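# Transfer tube carrier TC from nest N1 to raised nest N2

## Task

Carry the tube carrier TC from the transfer nest N1 to the raised nest N2. Set it down flat, held within N2's locators, turned so that TC's well A1 sits at the N2 corner labelled A1. All vials in TC must still be upright in their own wells at the end, or the task fails. The vial rack R1 and its vials must be left exactly as they were. The forceps T1 must stay in their holder H1, and H1 must keep its original place and facing, because it is not fastened down. When done, release TC and move the grippers away.

## Robot and tools

Setup. Two arms, left_arm and right_arm, each end in a parallel gripper. N1 lies between the arms and N2 is on the right arm's side, so the right arm is the natural carrier. A triangle on TC's top face marks its A1 corner. Something may briefly tug a held part or shove a loose object. Nothing may leave the table. The arms must not collide or press hard on each other.

Frame. All positions are in one scene frame, in metres. The origin is on the table top between the arms. +z is up, +x points out over the table, and left_arm is on the +y side. Arm names are not image sides. Reported hand positions can be slightly wrong, more so at long reach. Motions often finish a centimetre or more short, usually low. The mounting plates and the metal frame behind the arms are fixed obstacles. A "too close" message counts each plate and its half of the frame as part of that arm.

Gripper. Its fingers point along the gripper's +z axis and open and close along its y axis. end_effector_position is the point between the pads, about 1 cm behind the fingertips. Orientation is a quaternion qw, qx, qy, qz, w first.

Row layout. Every commanded row has 16 plain numbers: x, y, z, qw, qx, qy, qz, opening for left_arm, then the same eight for right_arm. Always send both arms' parts. x, y, z is an absolute target position in the scene frame (metres), and the quaternion is an absolute target orientation. Together they form a pose, not an offset. Opening ranges from -1 (closed) to +1 (fully open, 0.094 m). To keep an arm still, repeat the exact pose from the last result before it stopped, plus its wanted opening. To hold an orientation, resend the same quaternion every row, not the drifted reported one.

execute_actions(actions). This is a list of up to 15 actions. Each action is a table of up to 15 rows, one row per 1/30 s step. If a table is shorter than 15 rows, its last row is held for the remaining steps. An empty list only returns state and images. An action is refused for both arms if any target lies more than 0.6 m from that gripper's position at the action's start, measured along that gripper's own axes. If the first action fails this check against the last reported state, or any action is malformed, nothing runs.

Per-step clipping. At each step the target is clipped to within 70 mm and 16 degrees of the measured pose. Damped inverse kinematics then drives toward it, favouring position over orientation. A far target therefore needs several actions. After an action, the arm goes only as far as its last clipped pose. Elbows stop just short of straight.

move(target, speed, blocking). target is one 16-number row with absolute poses. Each gripper travels a straight line toward its pose, and both paths finish together. Paths last between 0.5 and 10 s; beyond 10 s they stop short. Rotation takes the shorter way. speed is the top path speed, from 0.002 to 0.5 m/s (default 0.25). Turning is capped at twice that value in rad/s. Openings are applied at the start. Paths do not avoid obstacles or the other arm. Grippers lag, drift and may overshoot the speed, especially near full reach. Faster contact, or a target set deeper past the contact point, gives a harder impact. The result adds a "move:" line giving how it ended and which limits acted. Endings include done, off_target, moving, held (a check blocked the last step) and fault. limits=paced means the sent pose was clipped. limits=held means steps were blocked, after which the arm may jump faster. Per-gripper distance to its pose is also listed. If only one arm is named, the other finished at rest. With blocking=false the result comes back after 0.5 s while motion continues. Other moves and actions are then refused until a wait or stop shows the end.

wait(seconds). Takes 0 to 10 s. It runs the scene with arms holding their last commands and returns early if a move ends. stop() brakes a running move; braking needs distance, and the fingers keep moving. zoom_image(camera, region) enlarges [x0, y0, x1, y1] in pixels, at most 504 by 504, from cam_head_left, cam_head_right, cam_left_wrist or cam_right_wrist. finished_scene(scene) ends the current scene, identified by its number, after the last command is held. It cannot be undone. Answering without a tool call ends everything.

Results. Each arm's state shows its gripper pose. "Hand target" is the pose the controller is now driving toward. grip_measured is the finger opening on the command scale; the last joint value gives it in metres. Each gripper reads off by up to about 1 mm. "pose unreachable" means the clearance check altered or blocked that arm's command. FAULT lines mark arm stops.

Gripping. Command an opening below grip_measured to hold: about 0.03 below is firm, less is gentler. Pads give roughly 50 to 62 N, less on some grippers and on parts under about 2 mm thick. There is a brief spike at first touch. An arm stopped by an object usually keeps pushing until given a new command.

Joint ranges (rad), base to gripper: waist -2.618 to 3.054, shoulder 0.000 to 3.142, elbow 0.000 to 3.142, wrist pitch -1.571 to 1.571, wrist yaw -1.571 to 1.571, wrist roll -2.094 to 2.094.

Heat. Holding loads warms motors, even while idle. MOTOR HOT appears at 75 °C. At 90 °C that arm halts for 10 s; this check is then off for 5 minutes, after which 90 °C halts it again. At 100 °C the arm and gripper go limp and drop until cooled. Both stops show as OVER-TEMPERATURE FAULT. Keep holds short.

Cameras. Images are 896x504, in the order cam_head_left, cam_head_right, cam_left_wrist, cam_right_wrist. Calibration (K, distortion, T_world_to_cam) is given and may be slightly off. Results list any camera whose numbers changed.

Avoid. Do not tilt or jolt TC; vials must not tip. Do not brush R1, T1 or H1. Do not slam TC into N2 or press it down hard. Use slow, short approaches near contact, and confirm seating and A1 orientation from images before releasing and backing off.

Each tool is called after "Request:" by a JSON object that holds its "method" and its "body", one argument or row to a line.

## Session

Request:
{"method": "execute_actions", "body": {
  "actions": []
}}

Scene clock: 0.00 s.
left_arm: end_effector_position=(+0.1802, +0.7071, +0.2262) grip_measured=+1.000 end_effector_quat_wxyz=(+0.052, +0.032, +0.914, +0.402) | right_arm: end_effector_position=(+0.3048, -0.2162, +0.3642) grip_measured=+1.000 end_effector_quat_wxyz=(+0.495, -0.448, +0.731, -0.141)
Joint positions: left_arm=[ 1.082  1.323  0.867 -0.13  -0.052  1.063  0.094] | right_arm=[ 0.145  0.536  0.804 -0.456 -0.111 -0.998  0.094]
Joint velocities: left_arm=[ 0.002 -0.012 -0.002  0.007 -0.051  0.022  0.   ] | right_arm=[-0.002 -0.002 -0.012 -0.11  -0.007  0.007  0.   ]
Hand target (left_arm): +0.182, +0.709, +0.232; +0.058, +0.028, +0.911, +0.407
Hand target (right_arm): +0.305, -0.216, +0.373; +0.506, -0.444, +0.725, -0.142

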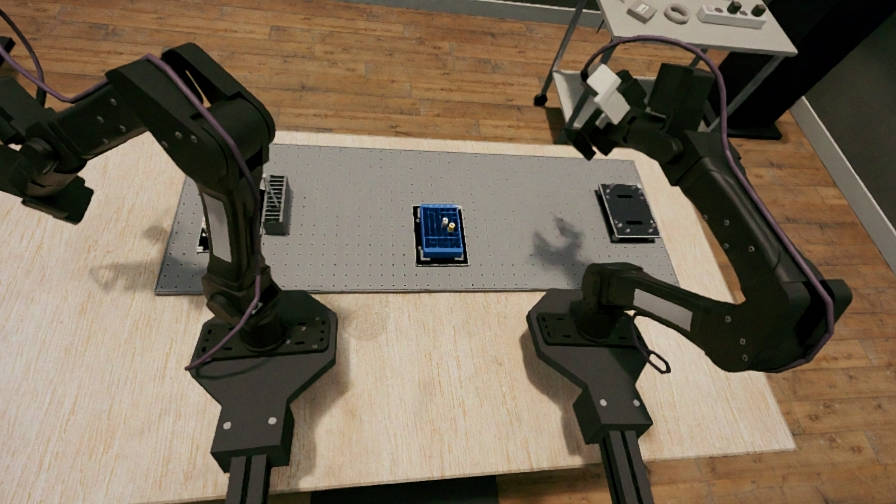

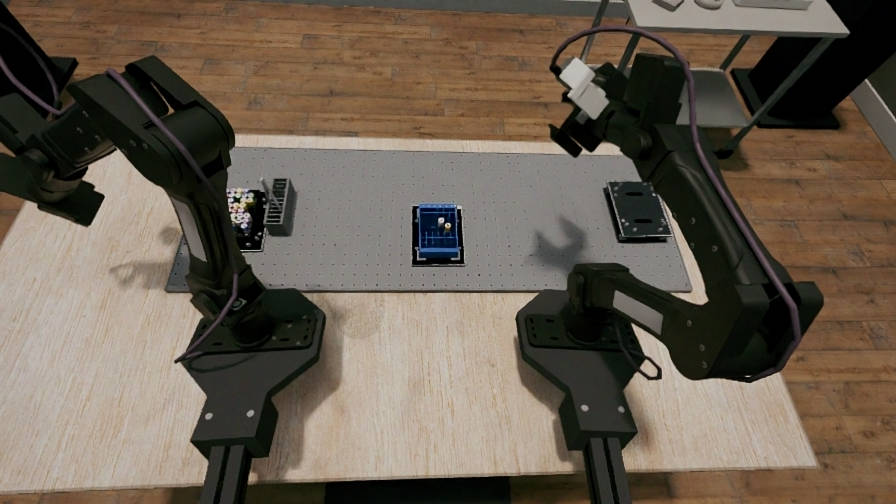

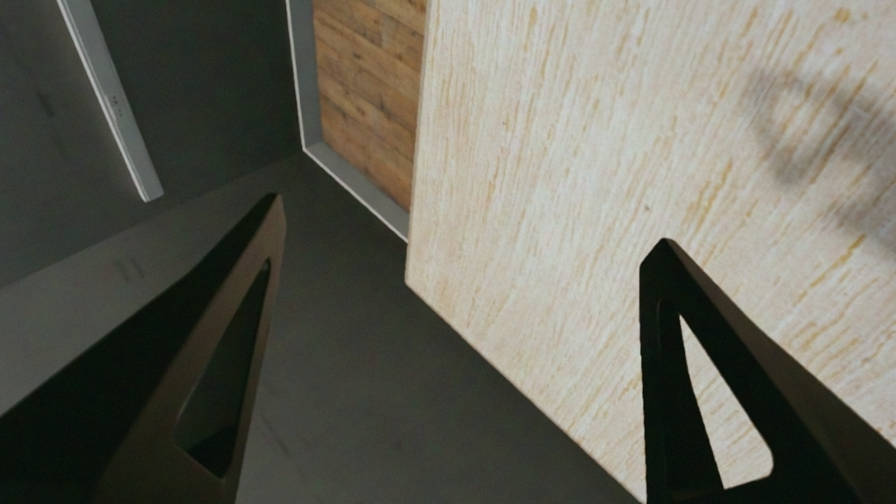

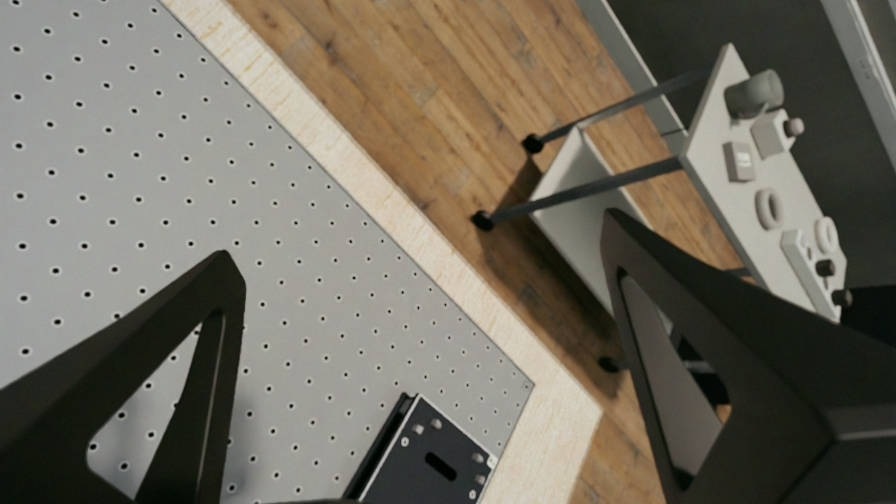

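Request:
{"method": "zoom_image", "body": {
  "camera": "cam_head_right",
  "region": [390, 185, 490, 280]
}}

Request:
{"method": "zoom_image", "body": {
  "camera": "cam_head_left",
  "region": [580, 165, 680, 260]
}}

Region (390, 185, 490, 280) of cam_head_right's 896x504 image, scaled by 5.040, with more detail than that image has; it fills the top 479 rows of this view, and the rest is white.

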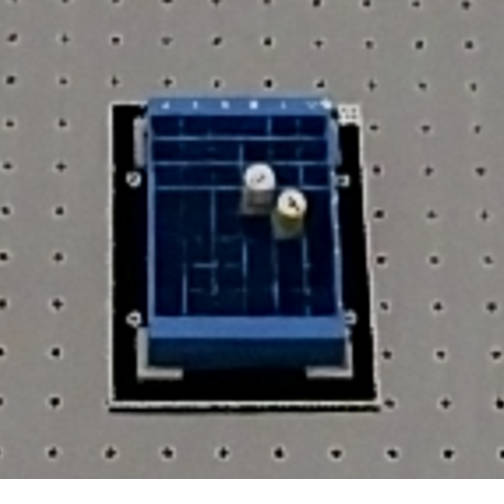

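Region (580, 165, 680, 260) of cam_head_left's 896x504 image, scaled by 5.040, with more detail than that image has; it fills the top 479 rows of this view, and the rest is white.

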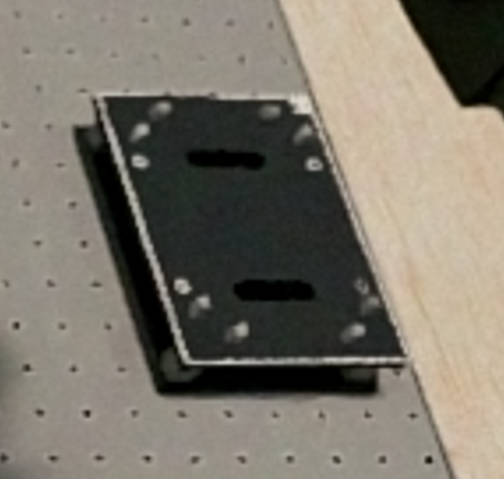

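Request:
{"method": "move", "body": {
  "target": [0.1802,0.7071,0.2262,0.052,0.032,0.914,0.402,1,0.257,0.002,0.16,0,0,1,0,1]
}}

Scene clock: 18.53 s.
left_arm: end_effector_position=(+0.1802, +0.7071, +0.2262) grip_measured=+1.000 end_effector_quat_wxyz=(+0.051, +0.034, +0.914, +0.402) | right_arm: end_effector_position=(+0.2515, +0.0018, +0.1529) grip_measured=+1.000 end_effector_quat_wxyz=(+0.004, -0.010, +1.000, -0.013)
Joint positions: left_arm=[ 1.082  1.323  0.867 -0.13  -0.052  1.068  0.094] | right_arm=[ 0.931  1.814  1.421 -1.033  0.316  0.855  0.094]
Joint velocities: left_arm=[ 0.012  0.007 -0.017  0.022  0.007 -0.037  0.   ] | right_arm=[ 0.002  0.012  0.002 -0.007  0.037  0.022  0.   ]
Hand target (left_arm): +0.180, +0.707, +0.226; +0.052, +0.032, +0.914, +0.402
Hand target (right_arm): +0.256, +0.005, +0.158; +0.007, -0.001, +1.000, -0.007
Off the commanded pose (left_arm): 0.000 m, 0 deg.
Off the commanded pose (right_arm): 0.009 m, 2 deg.
move: done
camera_calibration (this result's frames):
cam_left_wrist: T_world_to_cam=[[0.13698, -0.662812, -0.73615, 0.615099], [-0.65531, -0.61793, 0.434433, 0.461049], [-0.742836, 0.422897, -0.518991, 0.0709891], [0, 0, 0, 1]] pos_world=[0.270607, 0.662571, 0.289353]
cam_right_wrist: T_world_to_cam=[[-0.0937264, -0.994009, 0.0562209, 0.00819939], [-0.724556, 0.10683, 0.680886, 0.0898654], [-0.682813, 0.0230818, -0.730228, 0.410785], [0, 0, 0, 1]] pos_world=[0.34637, -0.0109317, 0.238317]

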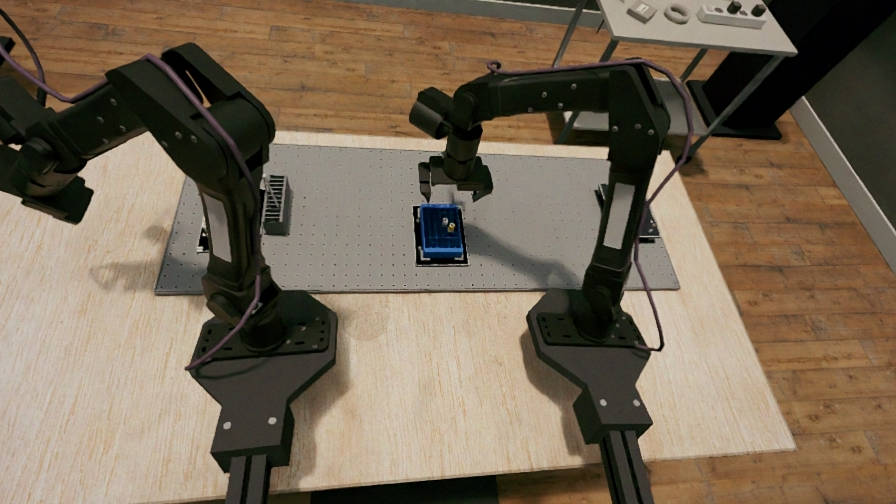

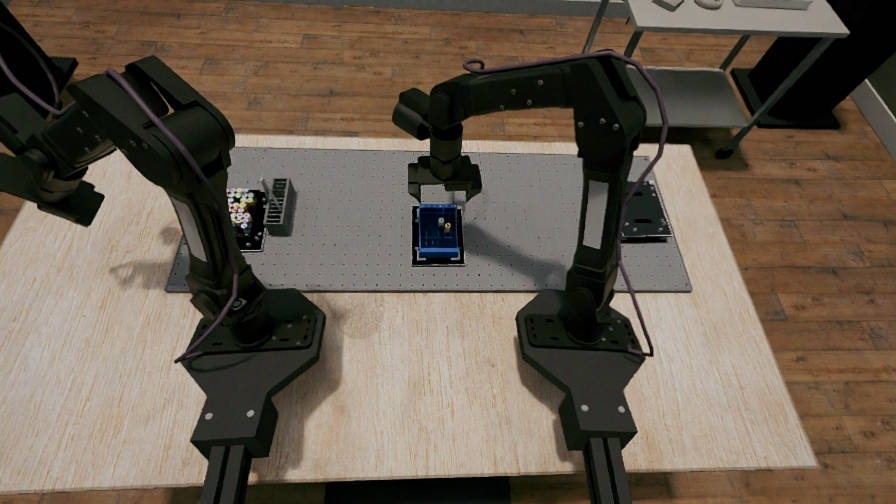

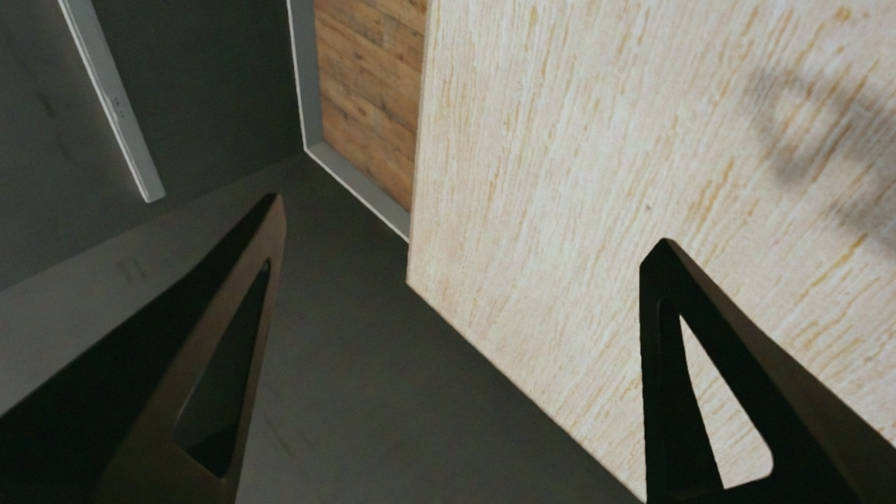

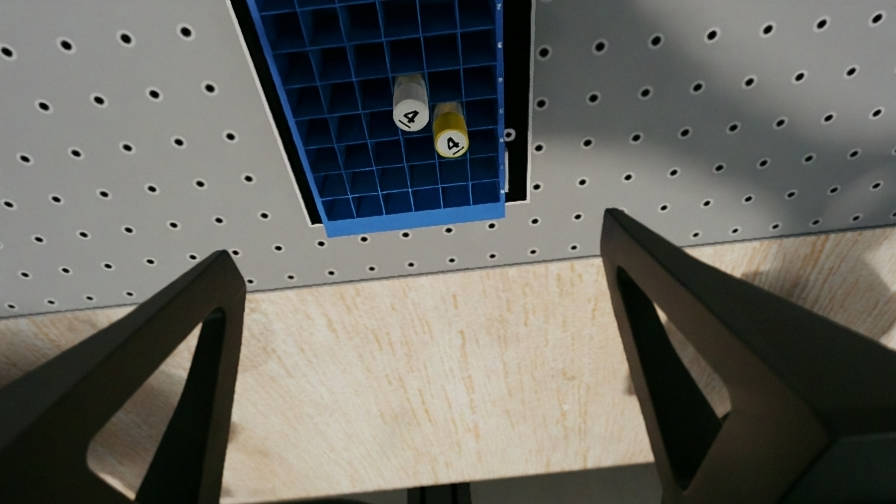

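Request:
{"method": "move", "body": {
  "target": [0.1802,0.7071,0.2262,0.052,0.032,0.914,0.402,1,0.26,0.012,0.09,0,0,1,0,1],
  "speed": 0.1
}}

Scene clock: 33.80 s.
left_arm: end_effector_position=(+0.1802, +0.7071, +0.2262) grip_measured=+1.000 end_effector_quat_wxyz=(+0.051, +0.035, +0.914, +0.402) | right_arm: end_effector_position=(+0.2607, +0.0111, +0.0921) grip_measured=+1.000 end_effector_quat_wxyz=(-0.001, +0.005, +1.000, -0.003)
Joint positions: left_arm=[ 1.082  1.323  0.867 -0.13  -0.052  1.07   0.094] | right_arm=[ 0.87   1.934  1.358 -0.822  0.286  0.821  0.094]
Joint velocities: left_arm=[ 0.017 -0.027  0.032  0.037 -0.007 -0.051  0.   ] | right_arm=[-0.007  0.012 -0.017 -0.007 -0.007 -0.037  0.   ]
Hand target (left_arm): +0.180, +0.707, +0.226; +0.052, +0.032, +0.914, +0.402
Hand target (right_arm): +0.260, +0.012, +0.090; -0.001, +0.000, +1.000, -0.000
Off the commanded pose (left_arm): 0.000 m, 0 deg.
Off the commanded pose (right_arm): 0.002 m, 1 deg.
move: done
camera_calibration (this result's frames):
cam_left_wrist: T_world_to_cam=[[0.134354, -0.662817, -0.736629, 0.615684], [-0.655568, -0.616896, 0.435512, 0.46012], [-0.743088, 0.424398, -0.517404, 0.0696144], [0, 0, 0, 1]] pos_world=[0.27065, 0.662388, 0.289162]
cam_right_wrist: T_world_to_cam=[[-0.124391, -0.991524, 0.0375009, 0.0313608], [-0.714377, 0.115723, 0.690126, 0.1334], [-0.688616, 0.0590557, -0.722717, 0.372877], [0, 0, 0, 1]] pos_world=[0.355968, -0.00636306, 0.176245]

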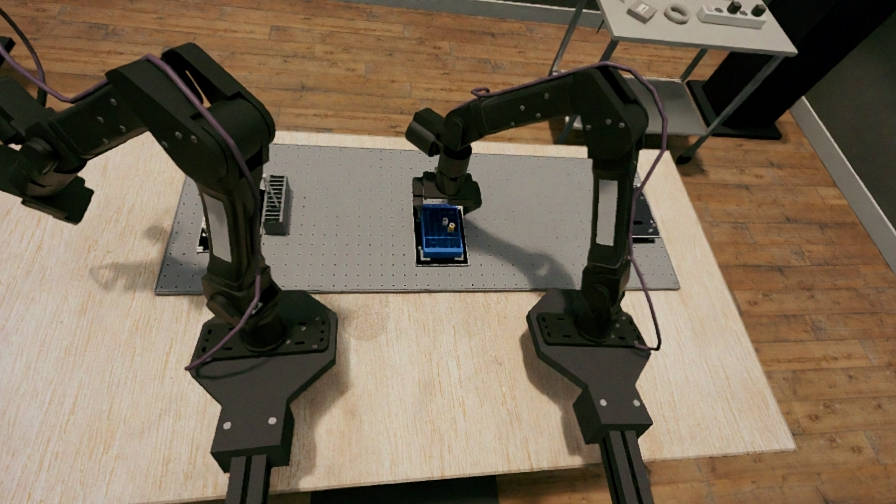

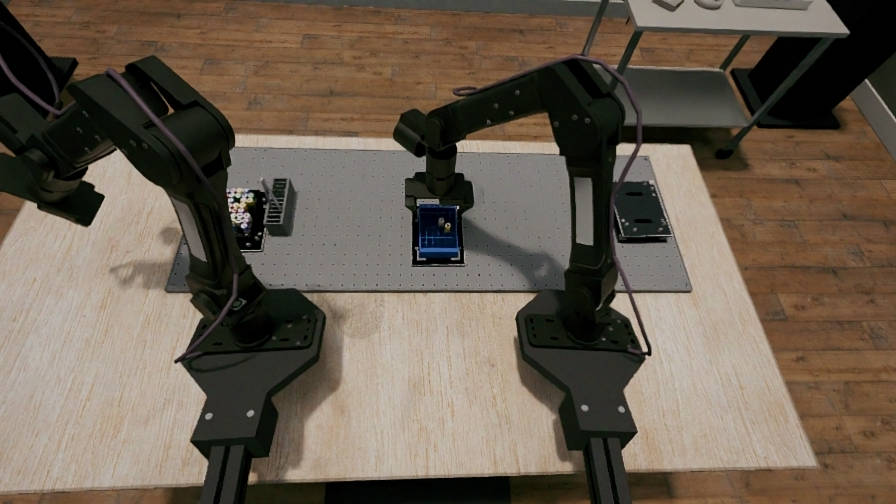

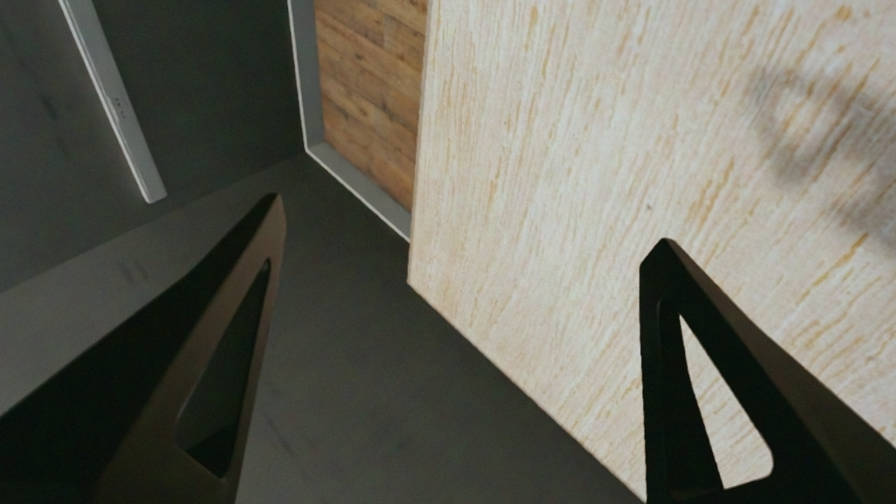

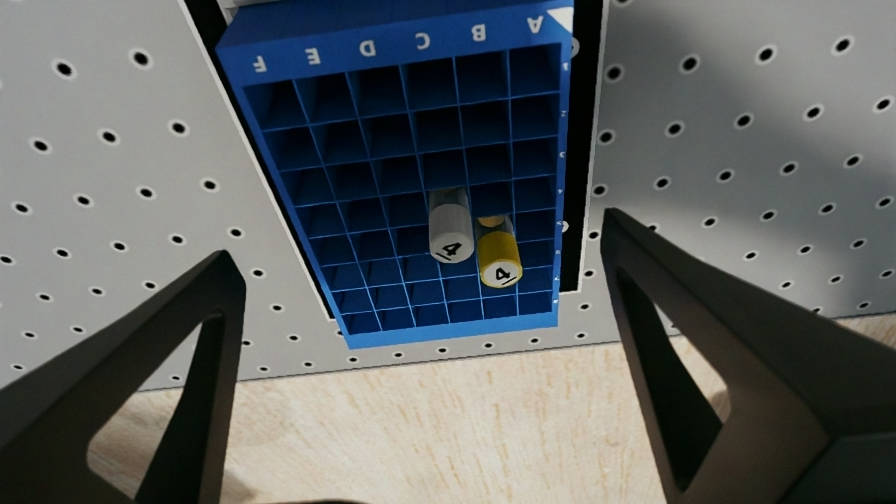

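Request:
{"method": "move", "body": {
  "target": [0.1802,0.7071,0.2262,0.052,0.032,0.914,0.402,1,0.253,0.009,0.066,0,0,1,0,1],
  "speed": 0.05
}}

Scene clock: 47.93 s.
left_arm: end_effector_position=(+0.1802, +0.7071, +0.2262) grip_measured=+1.000 end_effector_quat_wxyz=(+0.050, +0.036, +0.914, +0.402) | right_arm: end_effector_position=(+0.2539, +0.0089, +0.0690) grip_measured=+1.000 end_effector_quat_wxyz=(+0.000, +0.005, +1.000, -0.001)
Joint positions: left_arm=[ 1.082  1.323  0.867 -0.13  -0.052  1.073  0.094] | right_arm=[ 0.861  1.957  1.288 -0.722  0.283  0.809  0.094]
Joint velocities: left_arm=[-0.002 -0.007  0.002 -0.022 -0.051  0.007  0.   ] | right_arm=[-0.002  0.002 -0.012  0.037  0.051 -0.022  0.   ]
Hand target (left_arm): +0.180, +0.707, +0.226; +0.052, +0.032, +0.914, +0.402
Hand target (right_arm): +0.253, +0.009, +0.066; +0.000, +0.000, +1.000, -0.000
Off the commanded pose (left_arm): 0.000 m, 1 deg.
Off the commanded pose (right_arm): 0.003 m, 1 deg.
move: done
camera_calibration (this result's frames):
cam_left_wrist: T_world_to_cam=[[0.132102, -0.662817, -0.737036, 0.616182], [-0.655786, -0.616009, 0.436437, 0.459323], [-0.743299, 0.425684, -0.516042, 0.0684351], [0, 0, 0, 1]] pos_world=[0.270687, 0.662231, 0.288998]
cam_right_wrist: T_world_to_cam=[[-0.123497, -0.991758, 0.0341323, 0.0292477], [-0.715911, 0.11286, 0.689009, 0.145224], [-0.687183, 0.0606548, -0.723948, 0.351394], [0, 0, 0, 1]] pos_world=[0.349051, -0.00869711, 0.153332]

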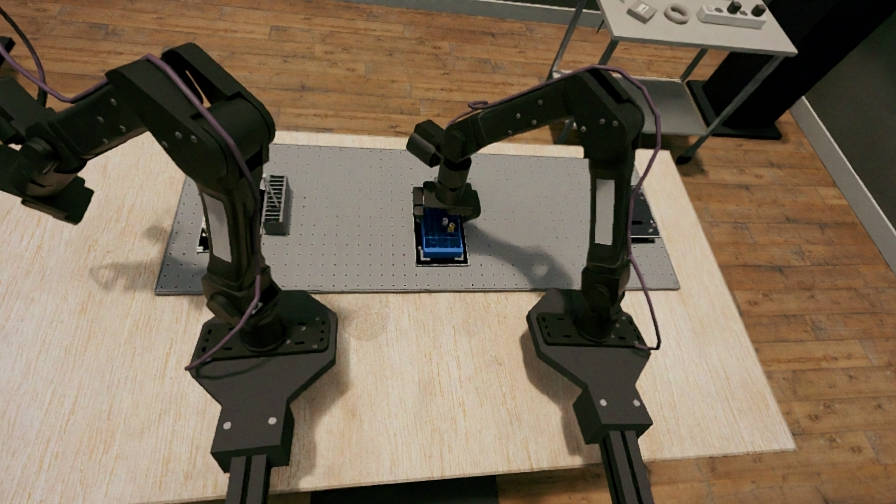

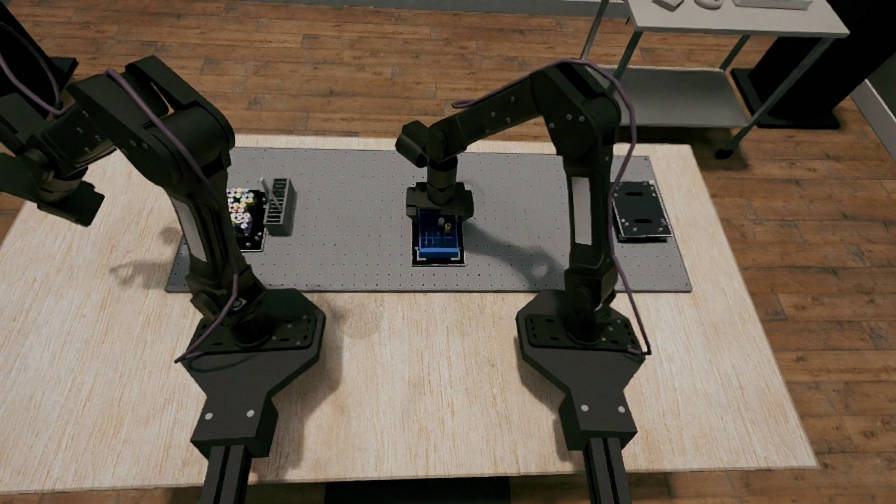

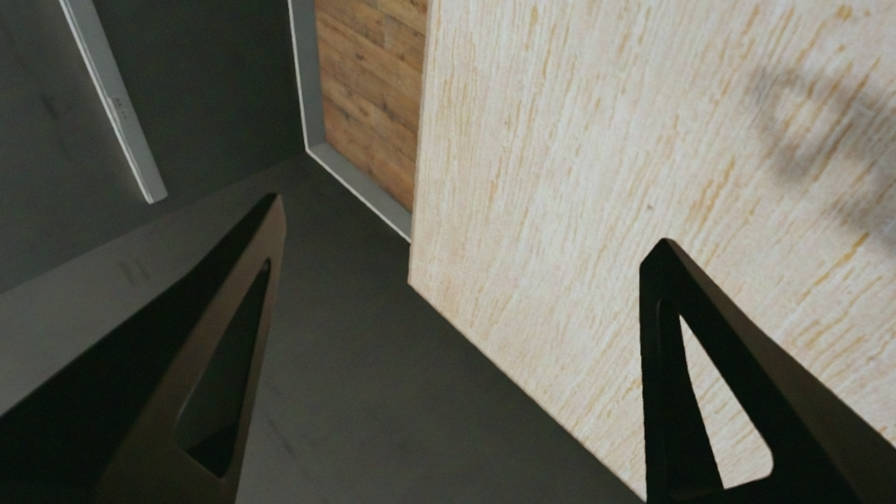

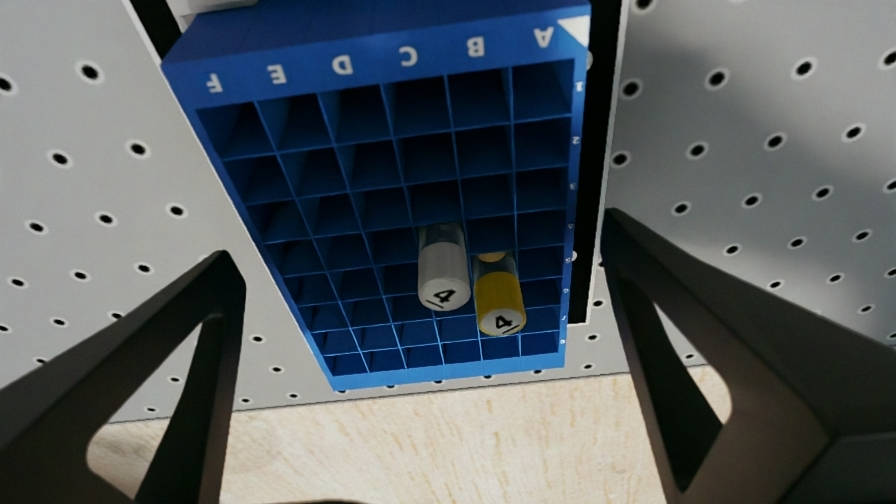

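Request:
{"method": "move", "body": {
  "target": [0.1802,0.7071,0.2262,0.052,0.032,0.914,0.402,1,0.253,0.009,0.032,0,0,1,0,1],
  "speed": 0.03
}}

Scene clock: 58.00 s.
left_arm: end_effector_position=(+0.1802, +0.7071, +0.2262) grip_measured=+1.000 end_effector_quat_wxyz=(+0.050, +0.037, +0.913, +0.402) | right_arm: end_effector_position=(+0.2550, +0.0094, +0.0359) grip_measured=+1.000 end_effector_quat_wxyz=(+0.001, +0.006, +1.000, -0.000)
Joint positions: left_arm=[ 1.082  1.323  0.867 -0.13  -0.052  1.075  0.094] | right_arm=[ 0.835  2.032  1.259 -0.609  0.279  0.784  0.094]
Joint velocities: left_arm=[ 0.002  0.017 -0.007  0.022 -0.007 -0.007  0.   ] | right_arm=[-0.007  0.012  0.007  0.007 -0.066  0.022  0.   ]
Hand target (left_arm): +0.180, +0.707, +0.226; +0.052, +0.032, +0.914, +0.402
Hand target (right_arm): +0.253, +0.009, +0.032; -0.000, +0.000, +1.000, -0.000
Off the commanded pose (left_arm): 0.000 m, 1 deg.
Off the commanded pose (right_arm): 0.004 m, 1 deg.
move: done
camera_calibration (this result's frames):
cam_left_wrist: T_world_to_cam=[[0.12985, -0.662813, -0.73744, 0.616677], [-0.656002, -0.615122, 0.437363, 0.458526], [-0.743506, 0.42697, -0.51468, 0.0672549], [0, 0, 0, 1]] pos_world=[0.270722, 0.662075, 0.288835]
cam_right_wrist: T_world_to_cam=[[-0.125131, -0.991597, 0.0328222, 0.0314395], [-0.717013, 0.113248, 0.687799, 0.169067], [-0.685736, 0.0625312, -0.725159, 0.327798], [0, 0, 0, 1]] pos_world=[0.34994, -0.00846869, 0.120389]

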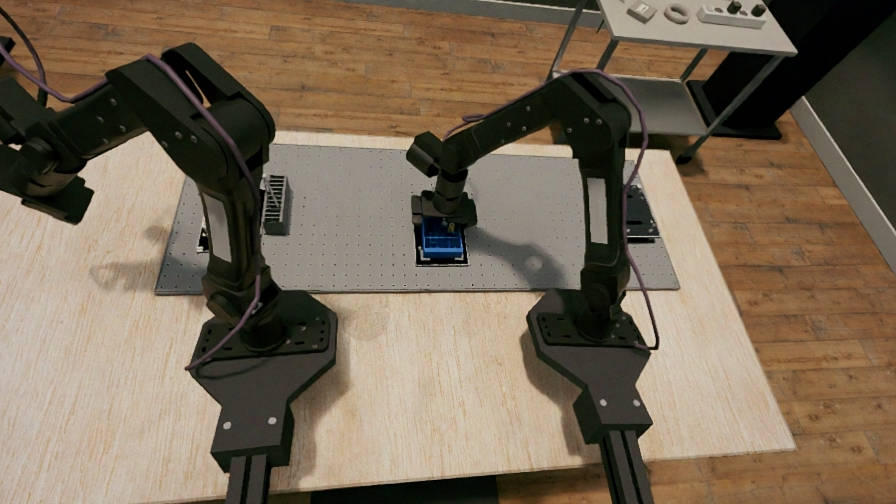

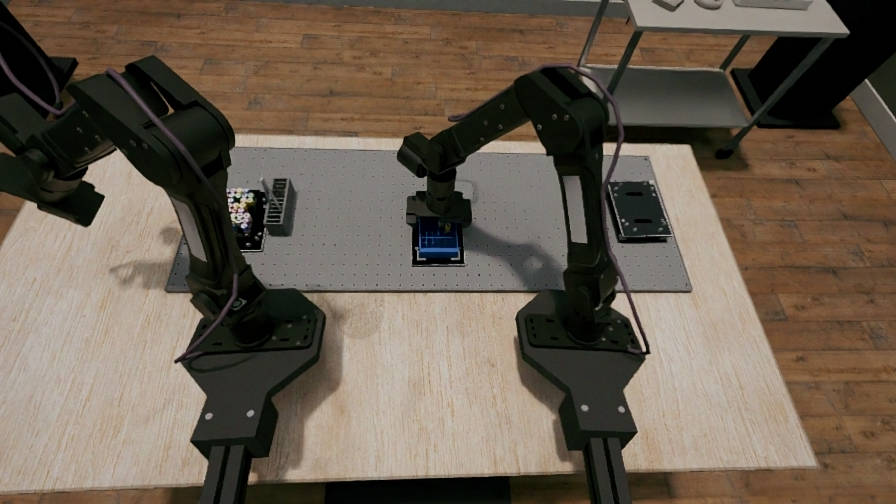

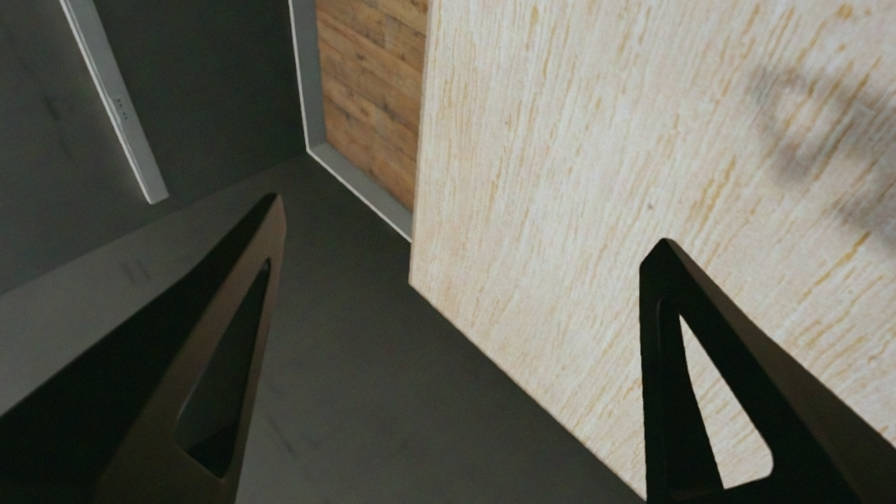

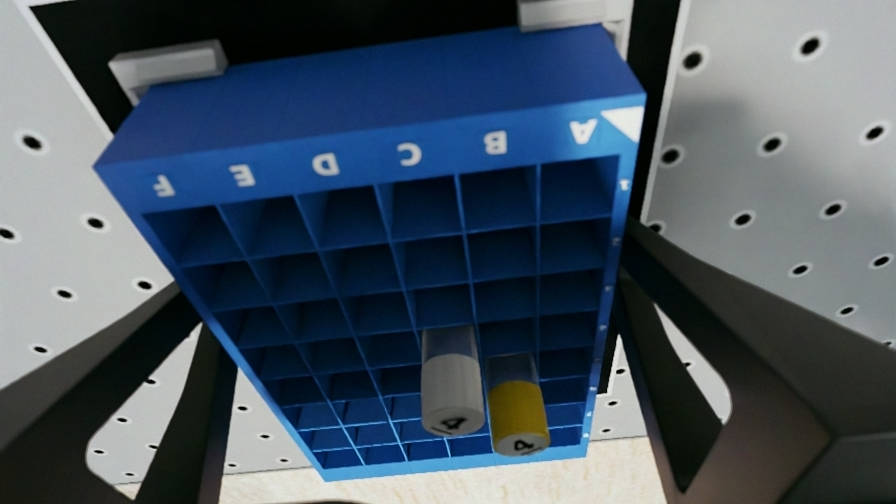

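Request:
{"method": "move", "body": {
  "target": [0.1802,0.7071,0.2262,0.052,0.032,0.914,0.402,1,0.244,0.009,0.029,0,0,1,0,1],
  "speed": 0.03
}}

Request:
{"method": "move", "body": {
  "target": [0.1802,0.7071,0.2262,0.052,0.032,0.914,0.402,1,0.244,0.009,0.029,0,0,1,0,0.6]
}}

Scene clock: 64.90 s.
left_arm: end_effector_position=(+0.1802, +0.7071, +0.2262) grip_measured=+1.000 end_effector_quat_wxyz=(+0.050, +0.038, +0.913, +0.402) | right_arm: end_effector_position=(+0.2510, +0.0081, +0.0318) grip_measured=+1.000 end_effector_quat_wxyz=(+0.000, +0.005, +1.000, +0.001)
Joint positions: left_arm=[ 1.082  1.323  0.867 -0.13  -0.052  1.076  0.094] | right_arm=[ 0.835  2.032  1.235 -0.585  0.276  0.783  0.094]
Joint velocities: left_arm=[-0.002 -0.007 -0.017  0.037 -0.022  0.022  0.   ] | right_arm=[ 0.002 -0.012 -0.007  0.037 -0.022 -0.051  0.   ]
Hand target (left_arm): +0.180, +0.707, +0.226; +0.052, +0.032, +0.914, +0.402
Hand target (right_arm): +0.244, +0.009, +0.029; +0.000, -0.000, +1.000, -0.000
Off the commanded pose (left_arm): 0.000 m, 1 deg.
Off the commanded pose (right_arm): 0.008 m, 1 deg.
move: done
camera_calibration (this result's frames):
cam_left_wrist: T_world_to_cam=[[0.128348, -0.662809, -0.737706, 0.617005], [-0.656144, -0.614531, 0.437981, 0.457993], [-0.743641, 0.427827, -0.513772, 0.0664676], [0, 0, 0, 1]] pos_world=[0.270746, 0.661971, 0.288725]
cam_right_wrist: T_world_to_cam=[[-0.124171, -0.9918, 0.0302226, 0.0296839], [-0.716028, 0.110648, 0.689246, 0.168943], [-0.686939, 0.0639443, -0.723896, 0.322379], [0, 0, 0, 1]] pos_world=[0.346108, -0.00986697, 0.116029]

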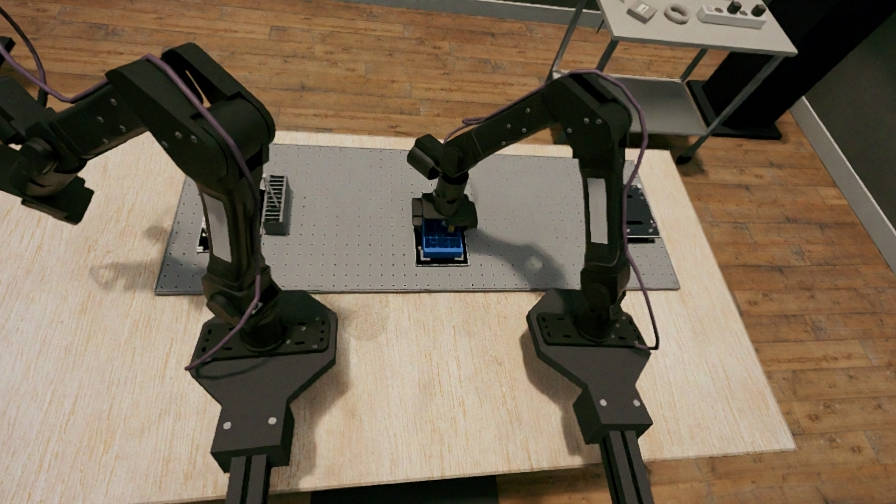

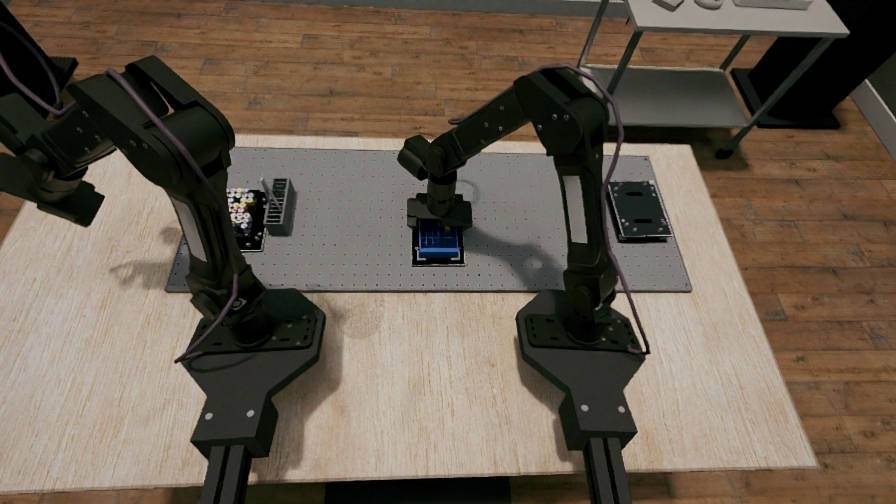

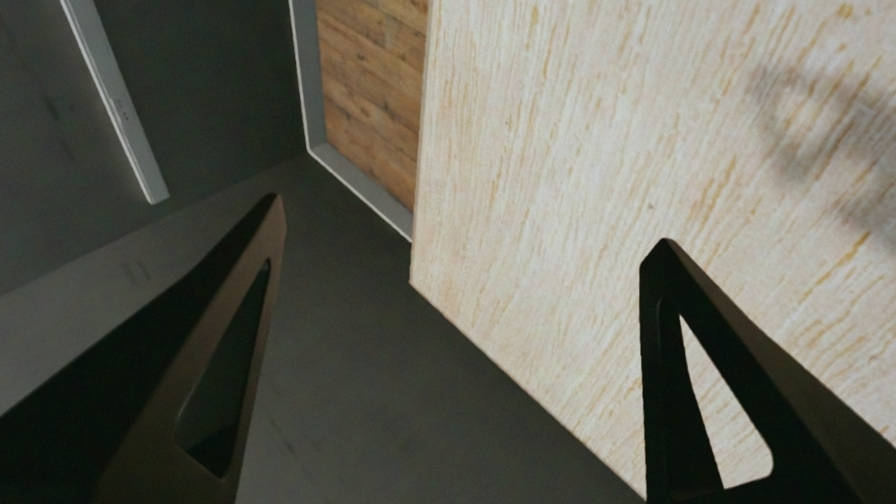

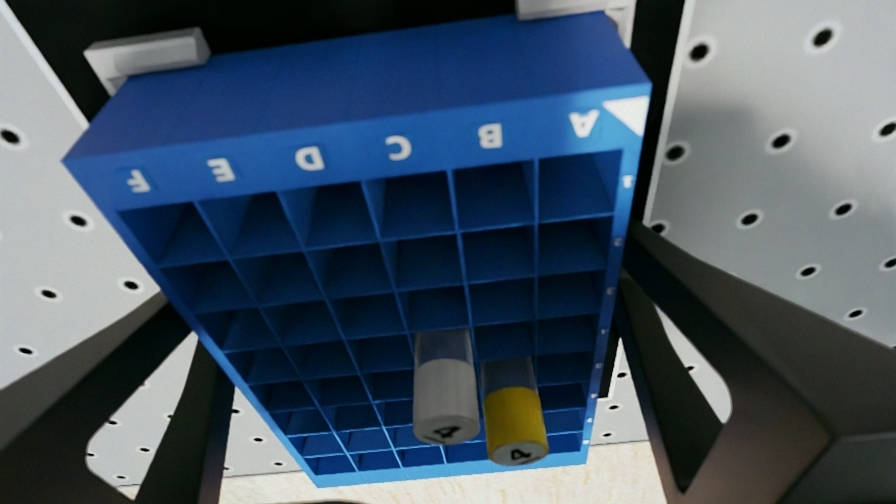

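Scene clock: 65.60 s.
left_arm: end_effector_position=(+0.1802, +0.7071, +0.2262) grip_measured=+1.000 end_effector_quat_wxyz=(+0.049, +0.039, +0.913, +0.402) | right_arm: end_effector_position=(+0.2508, +0.0094, +0.0320) grip_measured=+0.798 end_effector_quat_wxyz=(+0.001, +0.004, +1.000, +0.003)
Joint positions: left_arm=[ 1.082  1.323  0.867 -0.13  -0.052  1.078  0.094] | right_arm=[ 0.837  2.032  1.235 -0.582  0.275  0.782  0.084]
Joint velocities: left_arm=[-0.012 -0.027 -0.017  0.066  0.037 -0.022  0.   ] | right_arm=[-0.002  0.002  0.002  0.007  0.007 -0.007  0.   ]
Hand target (left_arm): +0.180, +0.707, +0.226; +0.052, +0.032, +0.914, +0.402
Hand target (right_arm): +0.244, +0.009, +0.029; -0.000, -0.000, +1.000, -0.000
Off the commanded pose (left_arm): 0.000 m, 1 deg.
Off the commanded pose (right_arm): 0.007 m, 1 deg.
move: done
camera_calibration (this result's frames):
cam_left_wrist: T_world_to_cam=[[0.127222, -0.662805, -0.737905, 0.61725], [-0.656249, -0.614087, 0.438445, 0.457594], [-0.743742, 0.42847, -0.51309, 0.0658769], [0, 0, 0, 1]] pos_world=[0.270764, 0.661892, 0.288643]
cam_right_wrist: T_world_to_cam=[[-0.121646, -0.992213, 0.0267549, 0.0304219], [-0.717124, 0.106492, 0.688762, 0.168812], [-0.686247, 0.0645988, -0.724494, 0.322153], [0, 0, 0, 1]] pos_world=[0.345836, -0.00860283, 0.116313]

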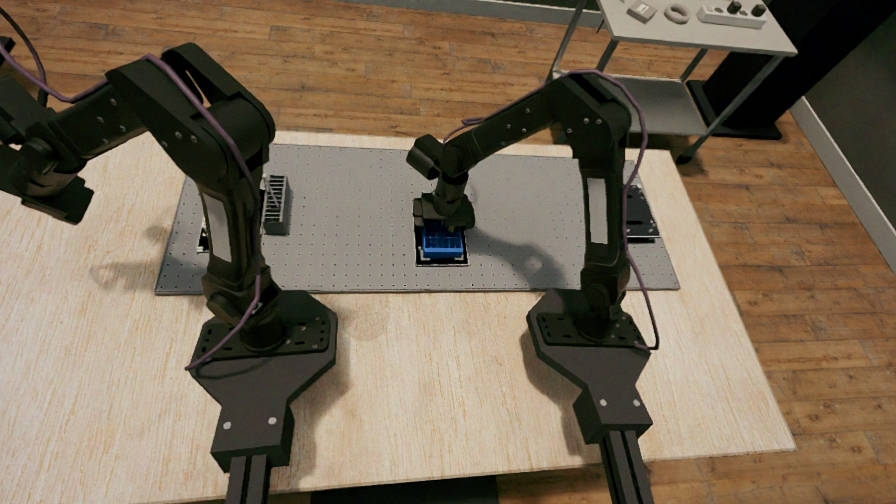

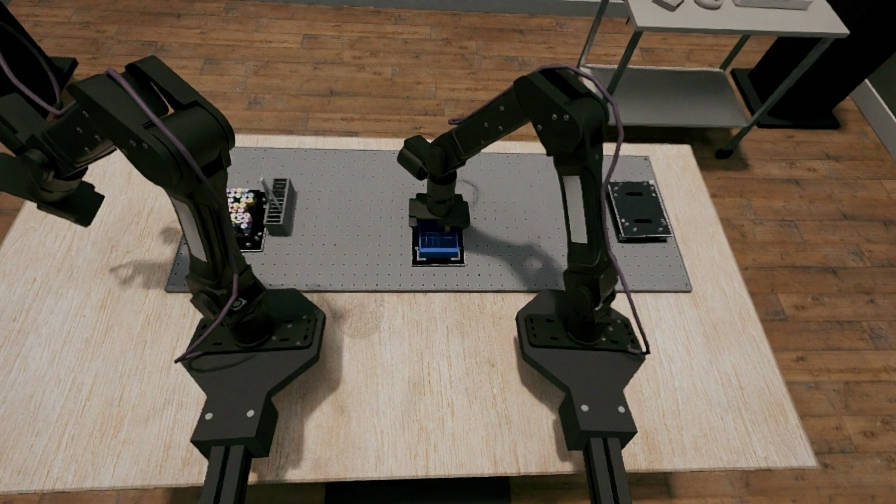

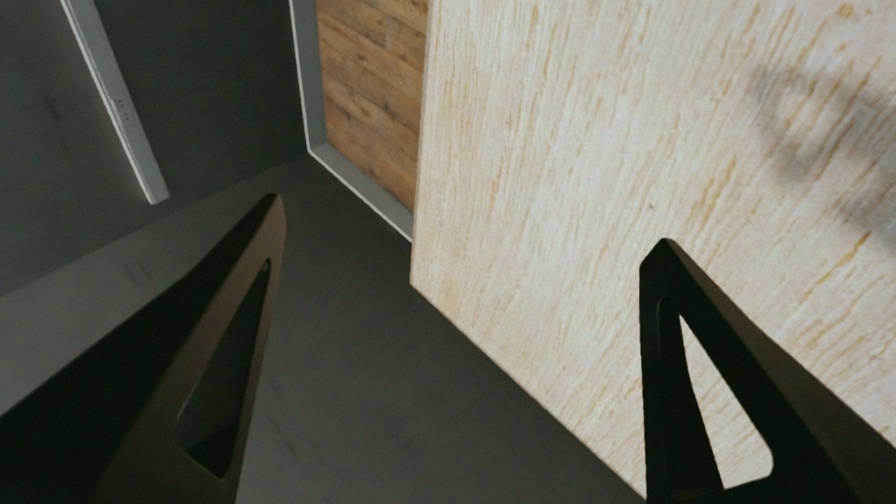

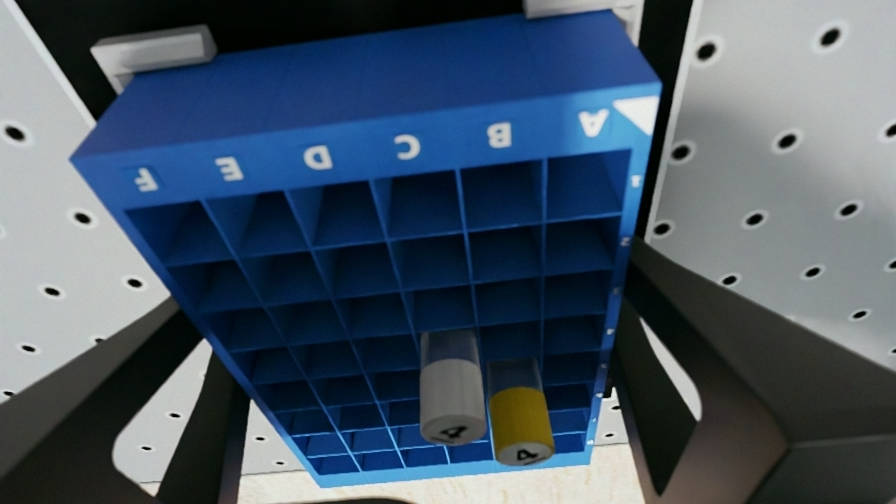

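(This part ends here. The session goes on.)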